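# Transfer four plates from gray tray to blue tray

## Task

Take each of the four plates off the gray tray and set it on the blue tray so that it rests flat. The gray tray must be left in its original state. Everything must stay put on its own at the end, with no part of it supported by the robot. Finish by switching suction off and pulling the tool away.

## Robot and tools

ROBOT. There is one arm: a seven-joint xArm7 carrying a vacuum suction cup instead of fingers. Everything refers to the cup point, the centre of the cup rim when it rests on nothing. The cup opens along the cup point's own +z axis. About 7 cm back from the rim the tool widens, with its body and wrist camera sticking out up to roughly 8 cm sideways, so give it room near tray walls and plate stacks.

FRAMES. Result poses use the scene frame. Its origin sits on the table top under the arm base, +z is up, and +y is to the left when facing along +x. The base may be slightly tilted. At long reach the printed position can be somewhat off the real one.

execute_actions. The argument actions is a list holding zero or one item. An empty list sends nothing and just returns the state with camera pictures. An action is {"rows": [...], "steps": n}: 1 to 15 rows, steps from 6 to 15 (default 15). Each step lasts 1/30 s and uses one row; if rows run out, the final row is repeated. A wait is {"steps": n} with n up to 300, counted from the previous result, so your reply time is included. pictures (true/false) asks for images; otherwise they come only with an empty list.

ROW LAYOUT. Each row has 7 numbers in [-1, 1]: dx, dy, dz, rx, ry, rz, suction. The first six are an offset, not an absolute pose. They are measured in the cup point's own axes (tool frame), starting from the cup point pose in the latest result that reports it; before any such result in the scene, and for later calls within the same reply, the reference is where the robot is when the action begins. Position scale: 1.0 equals 0.6 m. Rotation scale: 1.0 equals 180 degrees, and rx, ry, rz form a single rotation vector. All rows of an action share that same reference, so they do not add up. All-zero offsets pull the arm back to the reference; they do not mean hold still.

SUCTION. The seventh number is the wanted fraction of full vacuum (full is roughly 55 kPa under ambient). 0.05 or less switches it off. The setting persists until changed.

move. Argument target is one 7-number row laid out and referenced exactly as above. Optional speed is the path's top linear speed in m/s, 0.002 to 0.5, default 0.25; rotation is capped at twice that value in rad/s. The path is straight, lasts 0.5 to 10 s (longer ones are cut off short of target), rotates the short way, and ignores obstacles. The real cup point trails the path, can drift off it and can exceed speed, mostly near full arm extension. The suction value is applied at the start. The result adds a move: line giving the ending (done, off_target, moving, held, fault), any limits (paced = pose clipped; held = some steps blocked, after which the arm may jump ahead fast), and the remaining distance to target. Pictures are included.

wait. seconds from 0 to 10; sends nothing new.

zoom_image. camera is one of cam_head_left, cam_head_right, cam_high, cam_low, cam_wrist (all 896x504); region is [x0, y0, x1, y1] in pixels from the top-left, no larger than 504 by 504.

read_manual returns only licence text. finished_scene takes the scene number, closes it for good and reports success.

MOTION LIMITS. Each step, the commanded pose is clamped to within 70 mm and 16 degrees of the measured pose, then reached by damped inverse kinematics that favours position over orientation. When an action ends, the arm only continues to the last clamped pose, so a distant goal may need further commands; read the pose and send the remainder. Each result is captured 6 steps before its action ends; those steps run while you reply, and time keeps passing as you think. The Hand target line (shown only when nothing is pending) is where the controller is heading.

RESULT LINES. The state gives position (m), quaternion wxyz and velocities. suction_measured is reached vacuum; near 0 means no seal, a good seal settles no more than 0.15 under the command and dips up to 0.04 between pump cycles. part_present turns 1 at 0.50 and back to 0 below 0.45. pose unreachable and HELD flag steps the clearance check changed or blocked. Joint positions and torques follow the URDF order; torques carry offsets and noise. MOTOR HOT appears at 65 °C; at 80 °C brakes engage until cooled.

GRIPPING. Press the 29 mm rim fully onto a smooth flat plate area, clear of edges, holes and seams. The cup compresses under vacuum, so a held plate sits up to 10 mm nearer the tool. Vacuum can lift a plate without tool motion. To release, lower the plate onto its support, then turn suction off; contact may persist until the tool is 15 mm away. If the cup seals onto the table, switch suction off to free it.

AVOID. Pushing anything off the table ends the scene. Avoid drops, slips, slams and hard pushes; faster moves and targets set deeper past contact hit harder. Contact torque reaching a load limit (N m: waist 47, shoulder 47, upper arm roll 28.2, elbow 28.2, forearm roll 28.2, wrist pitch 18.8, wrist roll 18.8) causes a fault: the joint backs off, the arm holds 10 s and the call's remainder is dropped. Holding loads heats motors. Loose objects may occasionally get nudged by outside pushes; recheck before finishing.

Each tool is called after "Emit:" by a JSON object that holds its "name" and its "arguments", one argument or row to a line.

## Session

Emit:
{"name": "execute_actions", "arguments": {
  "actions": []
}}

Scene clock: 0.00 s of 8400.00 s.
end_effector_position=(+0.4039, +0.0050, +0.3732) suction_measured=0.00 part_present=0 end_effector_quat_wxyz=(-0.005, -0.005, +1.000, -0.002) end_effector_velocity=(-0.000, -0.000, +0.000) end_effector_angular_velocity=(+0.000, +0.001, -0.002)
Joint positions: [-0.002 -0.247  0.002  0.921  0.003  1.167  2.353]
Joint velocities: [-0.    -0.    -0.001 -0.     0.     0.001  0.001]
Joint torques (N m, as the arm reports them, + toward a larger angle): no reading
Hand target: +0.404, +0.005, +0.373; -0.005, -0.005, +1.000, -0.002

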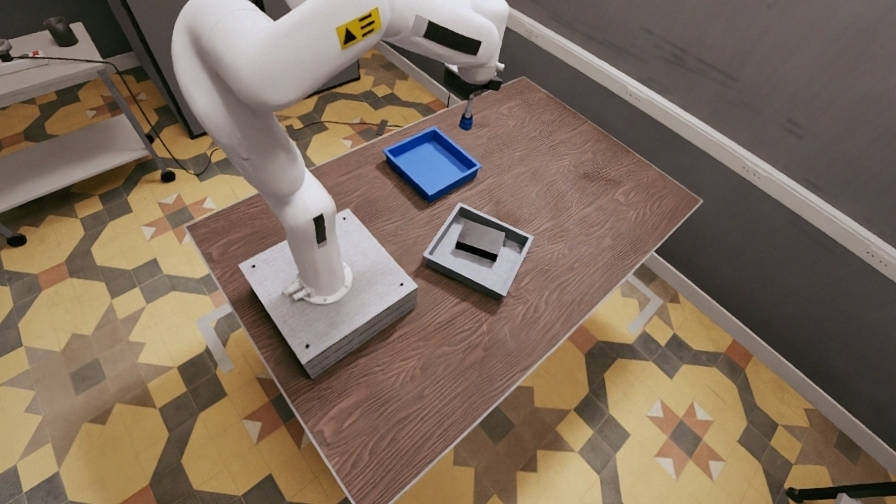

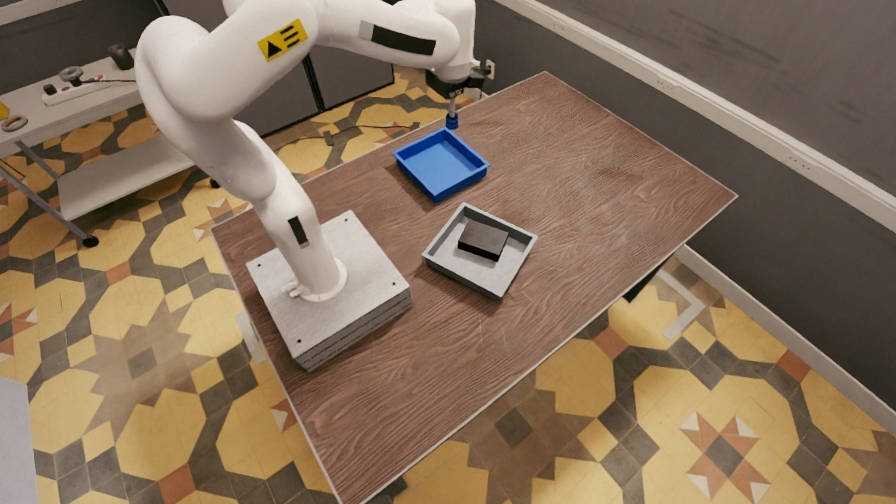

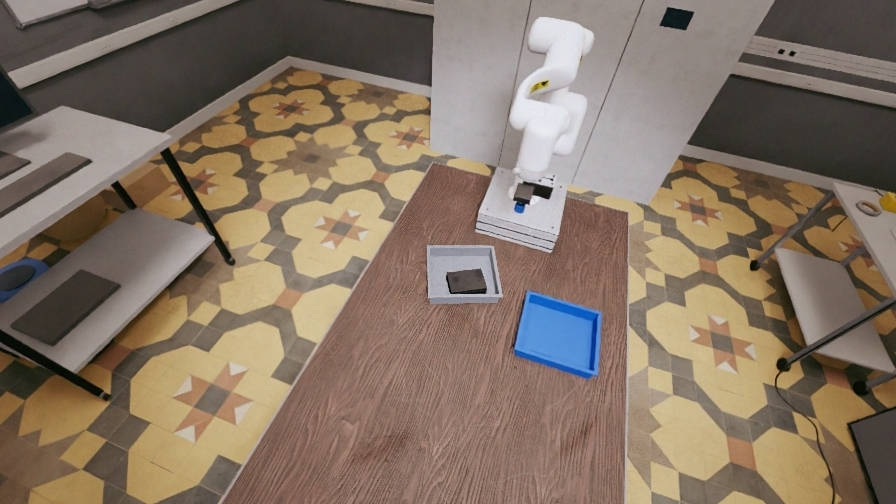

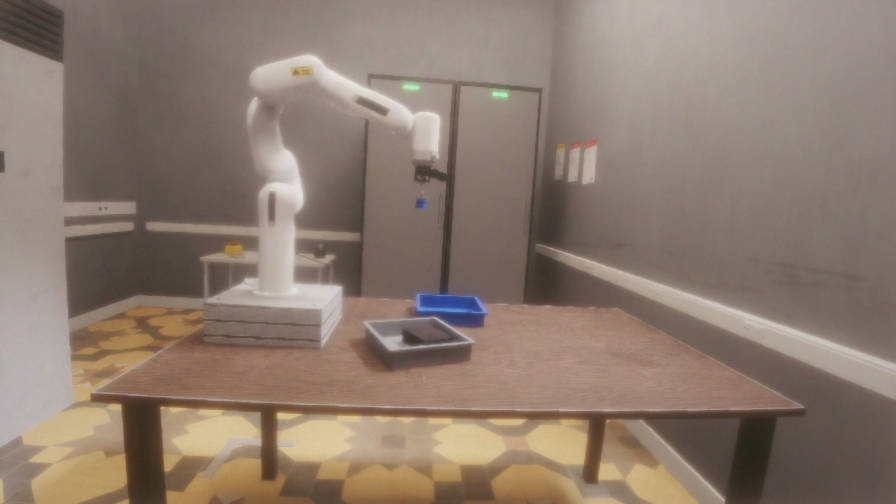

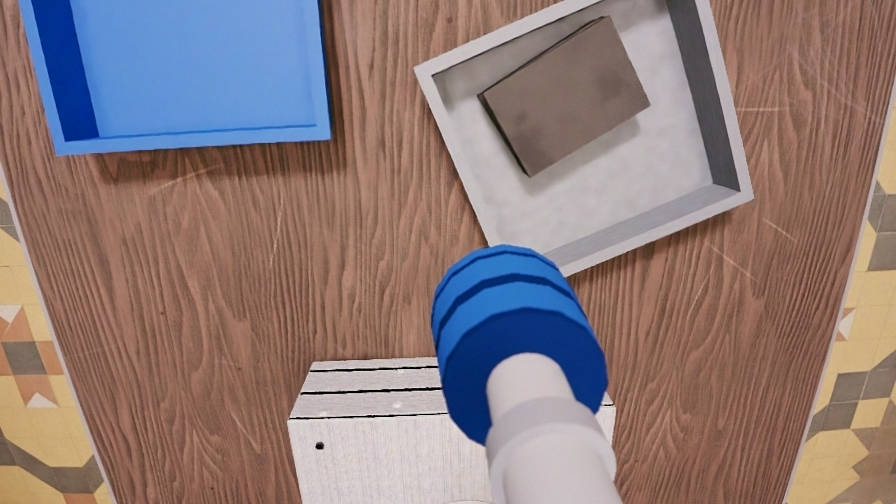

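Emit:
{"name": "move", "arguments": {
  "target": [-0.045,-0.15,0.37,0,0,0,0]
}}

Scene clock: 1.77 s of 8400.00 s.
end_effector_position=(+0.4291, -0.0866, +0.1516) suction_measured=0.00 part_present=0 end_effector_quat_wxyz=(-0.004, -0.004, +1.000, -0.002) end_effector_velocity=(-0.001, -0.001, -0.003) end_effector_angular_velocity=(+0.001, +0.005, -0.002)
Joint positions: [-0.106  0.251 -0.098  0.77   0.053  0.519  2.109]
Joint velocities: [-0.003  0.007  0.001  0.001  0.002 -0.001 -0.002]
Joint torques (N m, as the arm reports them, + toward a larger angle): [  0.54 -18.92  -0.29   7.51  -0.56  -1.39  -0.04]
Hand target: +0.429, -0.087, +0.151; -0.005, -0.004, +1.000, -0.002
Off the commanded pose: 0.001 m, 0 deg.
Kept back: nothing.
move: done

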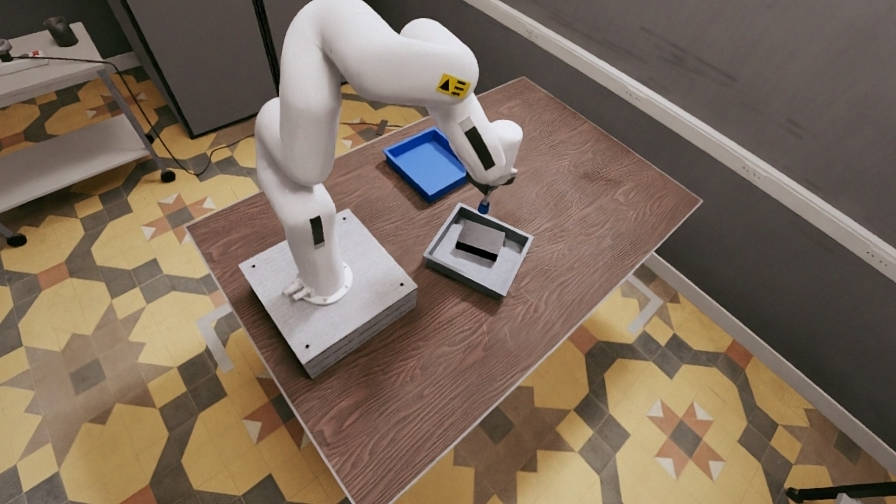

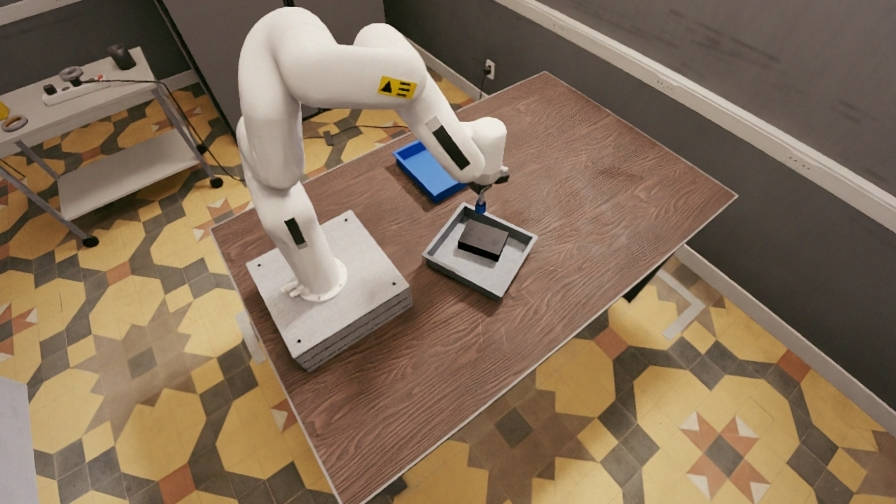

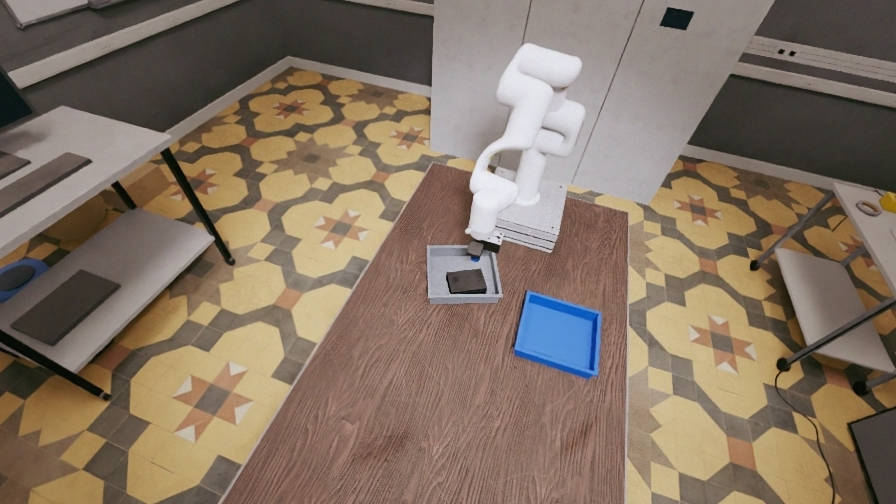

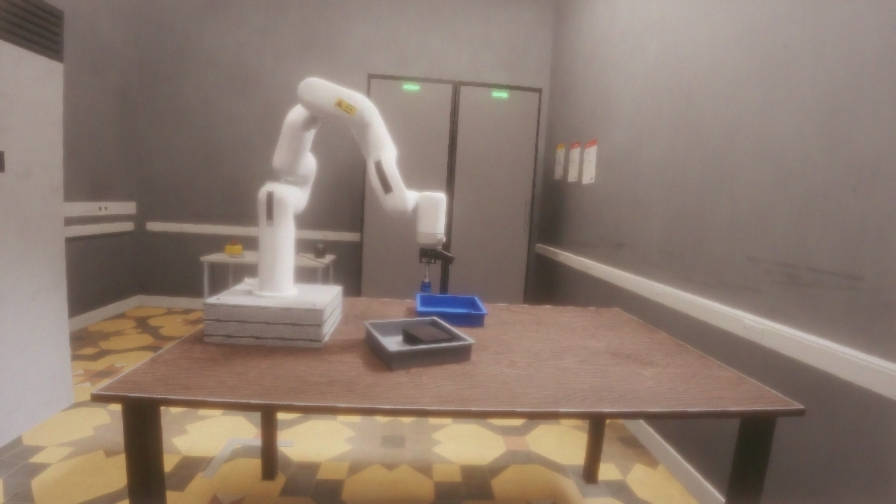

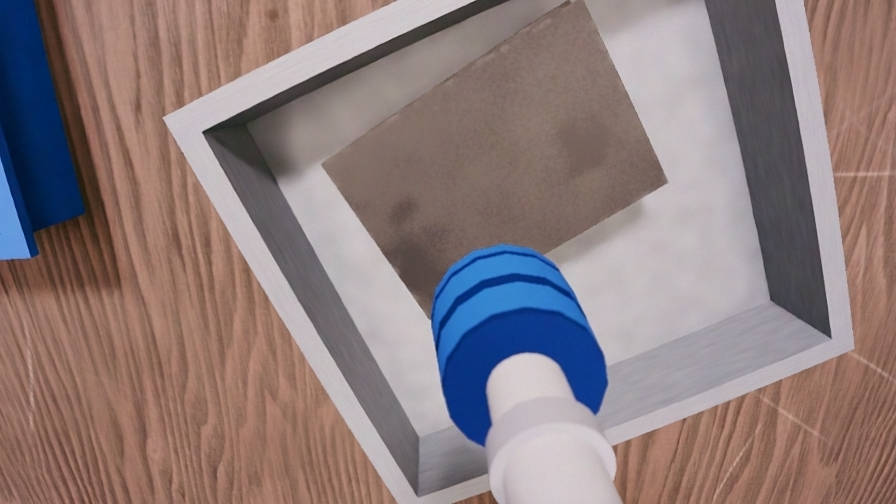

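Emit:
{"name": "move", "arguments": {
  "target": [0,-0.015,0.155,0,0,0,0],
  "speed": 0.15
}}

Emit:
{"name": "zoom_image", "arguments": {
  "camera": "cam_low",
  "region": [350,270,510,370]
}}

Scene clock: 3.10 s of 8400.00 s.
end_effector_position=(+0.4282, -0.0962, +0.0589) suction_measured=0.00 part_present=0 end_effector_quat_wxyz=(-0.004, -0.004, +1.000, -0.003) end_effector_velocity=(-0.001, -0.001, -0.002) end_effector_angular_velocity=(+0.001, +0.003, -0.001)
Joint positions: [-0.148  0.529 -0.063  0.811  0.119  0.282  2.039]
Joint velocities: [-0.003  0.006  0.001  0.001  0.001 -0.002 -0.002]
Joint torques (N m, as the arm reports them, + toward a larger angle): [  0.76 -20.32  -0.86   6.1   -0.63  -1.74   0.15]
Hand target: +0.428, -0.096, +0.059; -0.004, -0.004, +1.000, -0.002
Off the commanded pose: 0.000 m, 0 deg.
Kept back: nothing.
move: done

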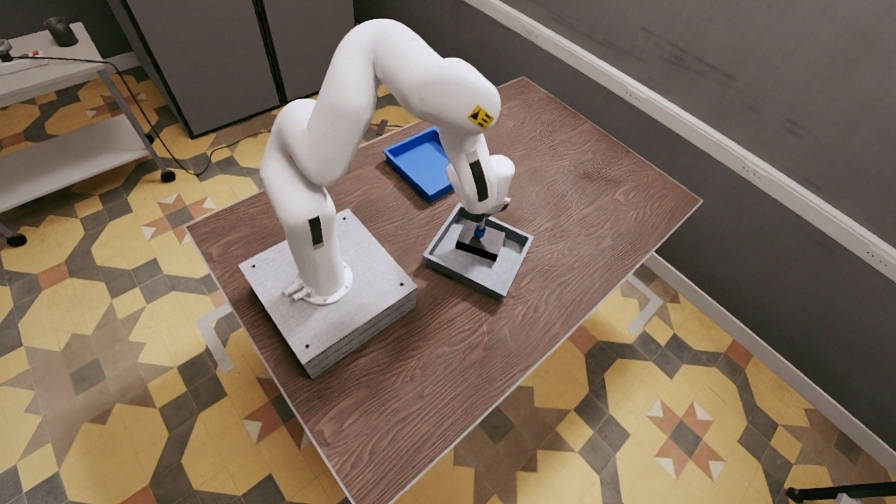

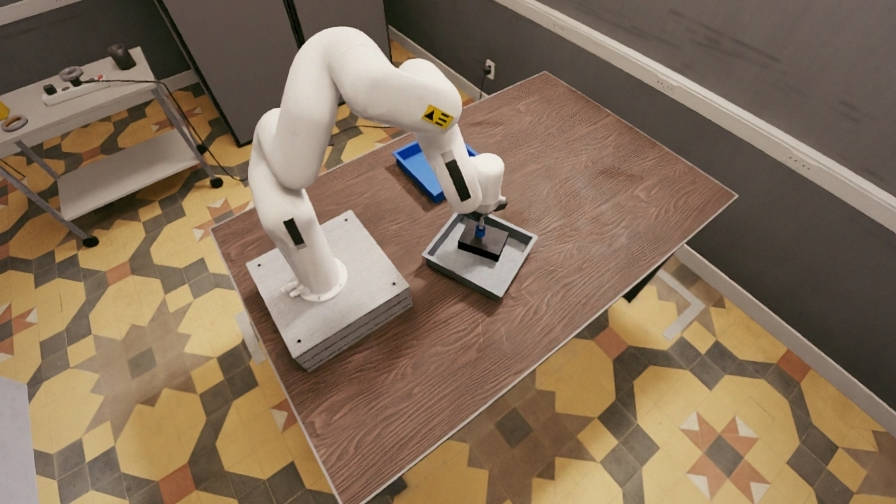

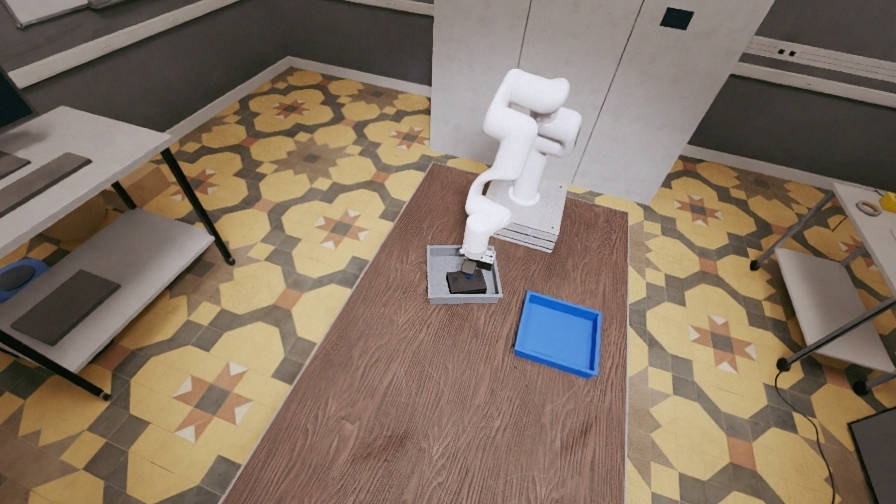

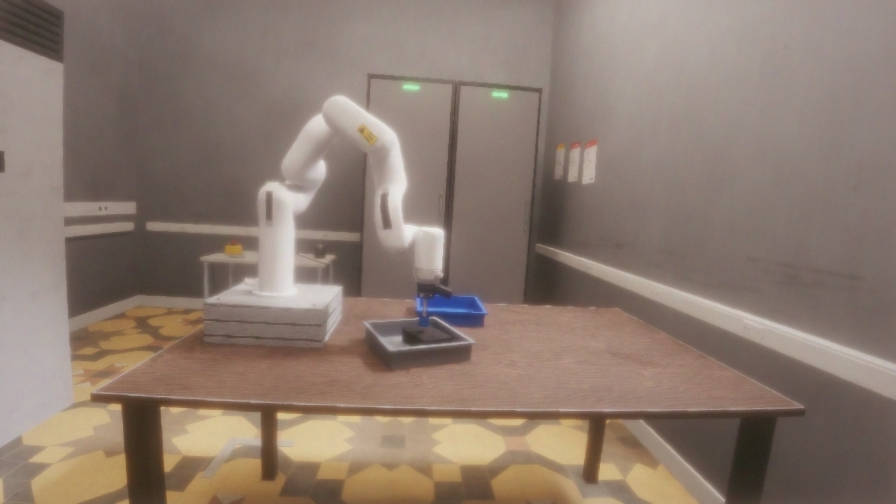

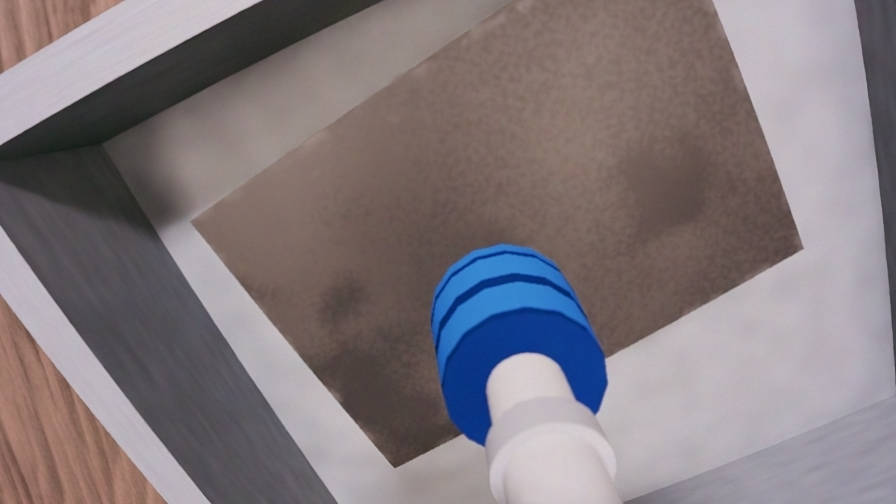

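Region (350, 270, 510, 370) of cam_low's 896x504 image, scaled by 3.150, with more detail than that image has; it fills the top 315 rows of this view, and the rest is white.

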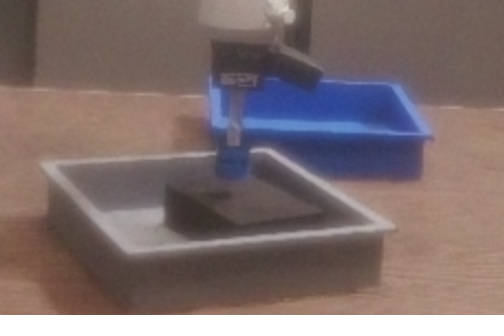

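Shift a little +x and descend slowly.

Emit:
{"name": "move", "arguments": {
  "target": [-0.013,0,0.03,0,0,0,1],
  "speed": 0.03
}}

Scene clock: 4.27 s of 8400.00 s.
end_effector_position=(+0.4356, -0.0962, +0.0408) suction_measured=0.31 part_present=0 end_effector_quat_wxyz=(-0.004, -0.004, +1.000, -0.002) end_effector_velocity=(+0.003, -0.001, +0.000) end_effector_angular_velocity=(-0.002, -0.006, -0.001)
Joint positions: [-0.153  0.598 -0.054  0.855  0.125  0.258  2.038]
Joint velocities: [-0.     0.003  0.     0.006 -0.    -0.002  0.001]
Joint torques (N m, as the arm reports them, + toward a larger angle): [  0.75 -21.79  -1.     5.87  -1.42  -1.68   0.04]
Hand target: +0.436, -0.096, +0.041; -0.004, -0.004, +1.000, -0.003
Off the commanded pose: 0.000 m, 0 deg.
Kept back: nothing.
move: done

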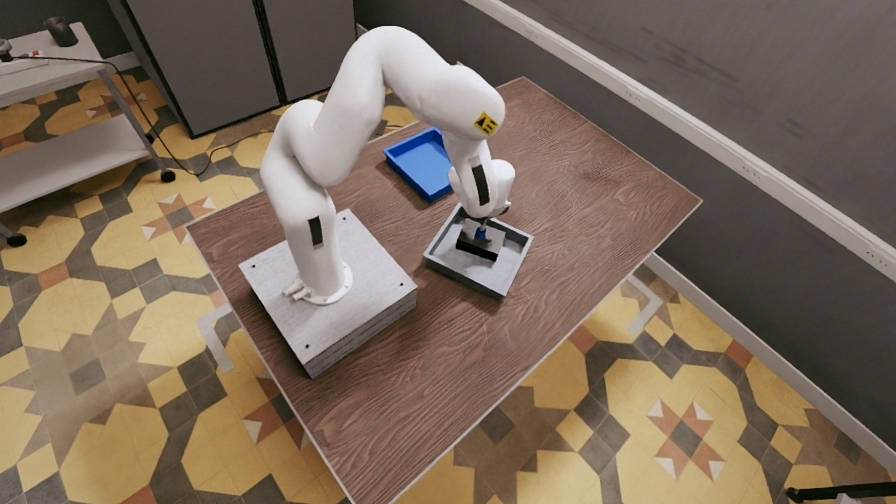

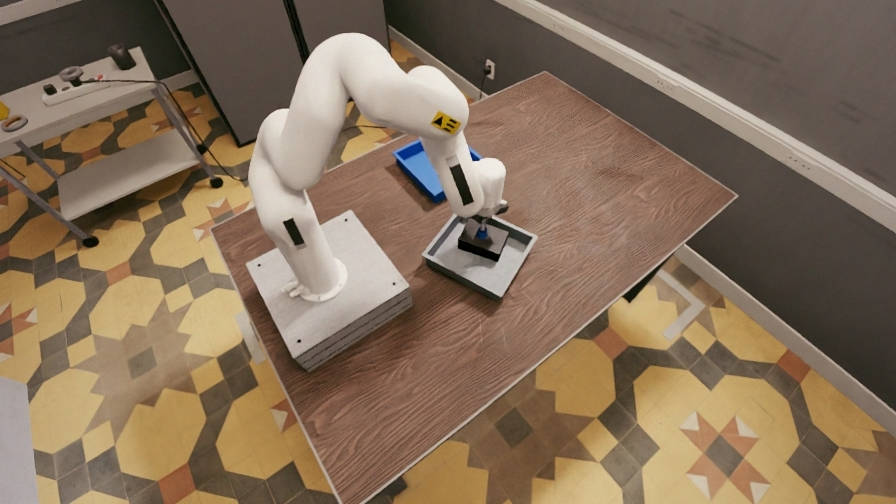

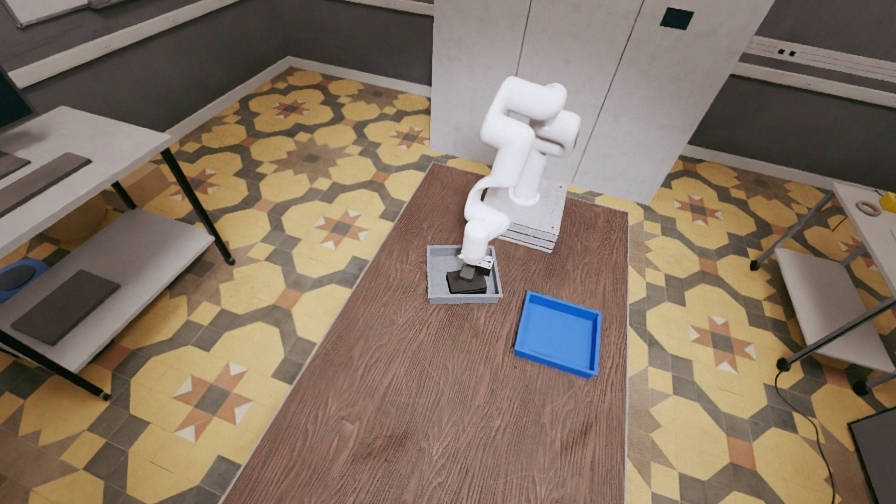

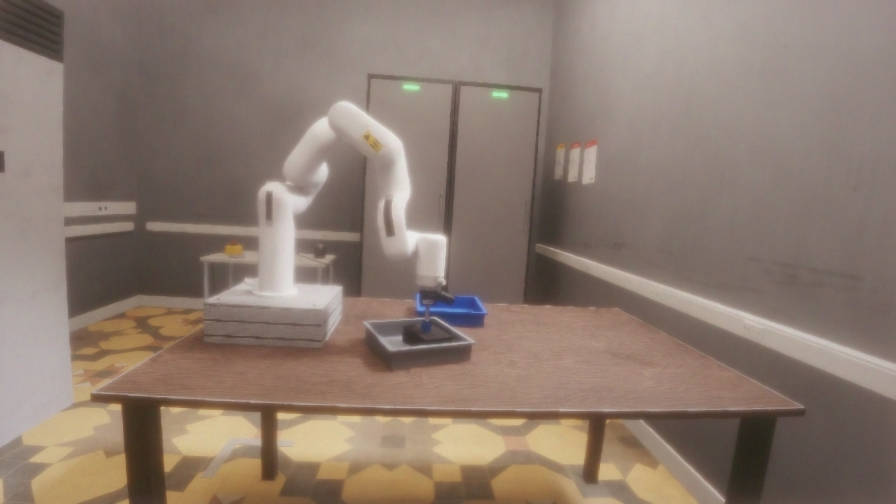

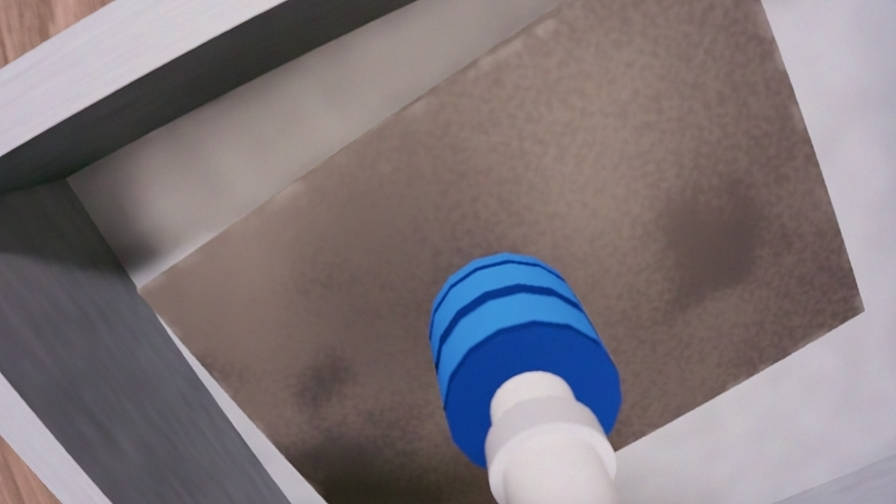

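Emit:
{"name": "execute_actions", "arguments": {
  "actions": [
    {"steps":20}
  ]
}}

Emit:
{"name": "move", "arguments": {
  "target": [0,0,-0.02,0,0,0,1],
  "speed": 0.02
}}

Emit:
{"name": "zoom_image", "arguments": {
  "camera": "cam_head_left",
  "region": [420,190,540,290]
}}

Scene clock: 4.93 s of 8400.00 s.
end_effector_position=(+0.4358, -0.0963, +0.0408) suction_measured=0.99 part_present=1 end_effector_quat_wxyz=(-0.004, -0.004, +1.000, -0.003) end_effector_velocity=(+0.000, +0.000, -0.000) end_effector_angular_velocity=(-0.000, +0.000, +0.000)
Joint positions: [-0.153  0.598 -0.054  0.856  0.125  0.258  2.038]
Joint velocities: [ 0.001  0.    -0.     0.    -0.001  0.     0.001]
Joint torques (N m, as the arm reports them, + toward a larger angle): [  0.69 -21.25  -0.86   5.68  -1.01  -1.73   0.08]
Hand target: +0.436, -0.096, +0.041; -0.004, -0.004, +1.000, -0.003
Off the commanded pose: 0.000 m, 0 deg.
Kept back: nothing.
Steps of this call (steps 1 to 20: nothing new was sent). Readings (end_effector_position | what the end effector reports):
1: (+0.4357, -0.0962, +0.0408) | suction_measured=0.35 part_present=0
2: (+0.4357, -0.0963, +0.0409) | suction_measured=0.39 part_present=0
4: (+0.4358, -0.0963, +0.0409) | suction_measured=0.48 part_present=0
8: (+0.4358, -0.0963, +0.0408) | suction_measured=0.66 part_present=1
20: the state above

Scene clock: 5.80 s of 8400.00 s.
end_effector_position=(+0.4359, -0.0962, +0.0527) suction_measured=0.98 part_present=1 end_effector_quat_wxyz=(-0.004, -0.004, +1.000, -0.002) end_effector_velocity=(-0.002, -0.001, +0.000) end_effector_angular_velocity=(+0.000, +0.004, -0.000)
Joint positions: [-0.147  0.561 -0.061  0.845  0.121  0.284  2.042]
Joint velocities: [-0.001 -0.003 -0.001 -0.003 -0.001  0.004 -0.001]
Joint torques (N m, as the arm reports them, + toward a larger angle): [  0.81 -21.82  -1.25   5.7   -1.06  -1.57   0.31]
Hand target: +0.436, -0.096, +0.053; -0.004, -0.004, +1.000, -0.002
Off the commanded pose: 0.000 m, 0 deg.
Kept back: nothing.
move: done

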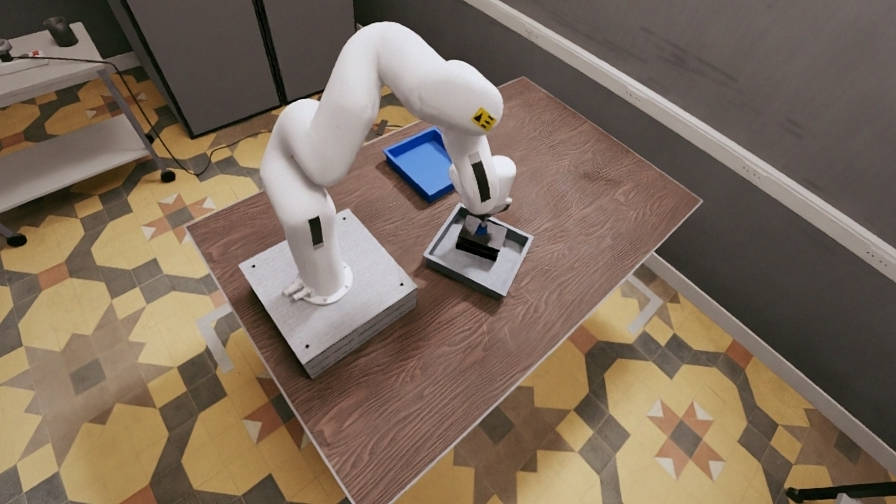

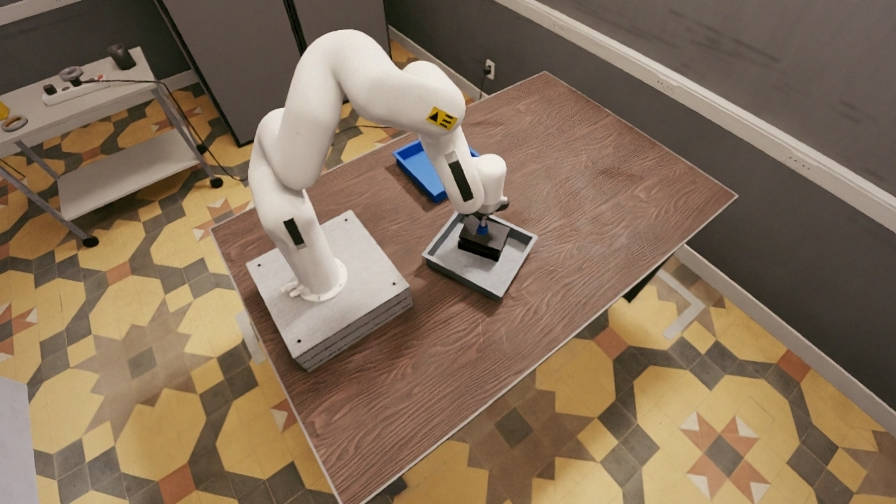

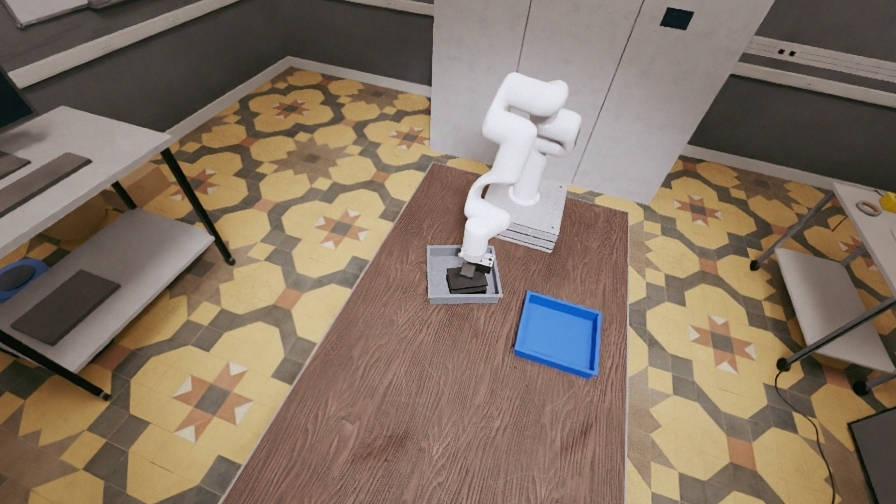

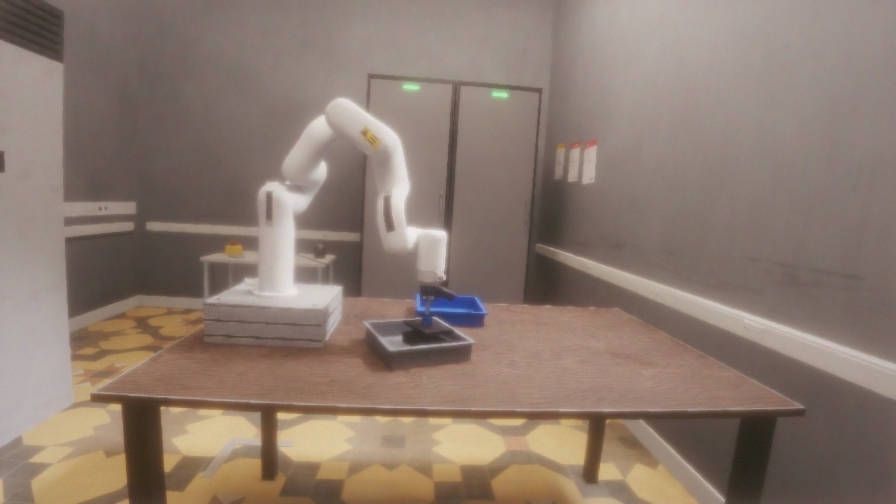

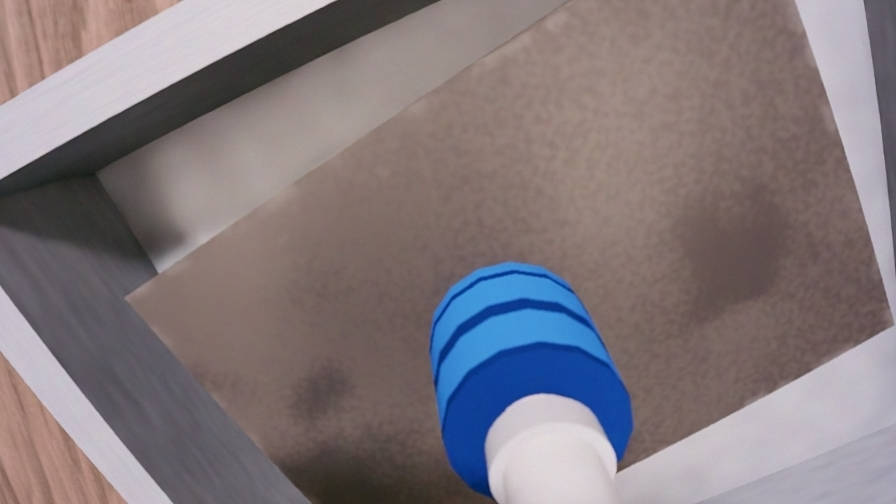

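Region (420, 190, 540, 290) of cam_head_left's 896x504 image, scaled by 4.200, with more detail than that image has.

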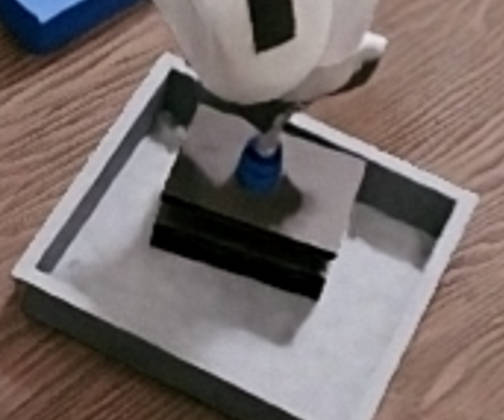

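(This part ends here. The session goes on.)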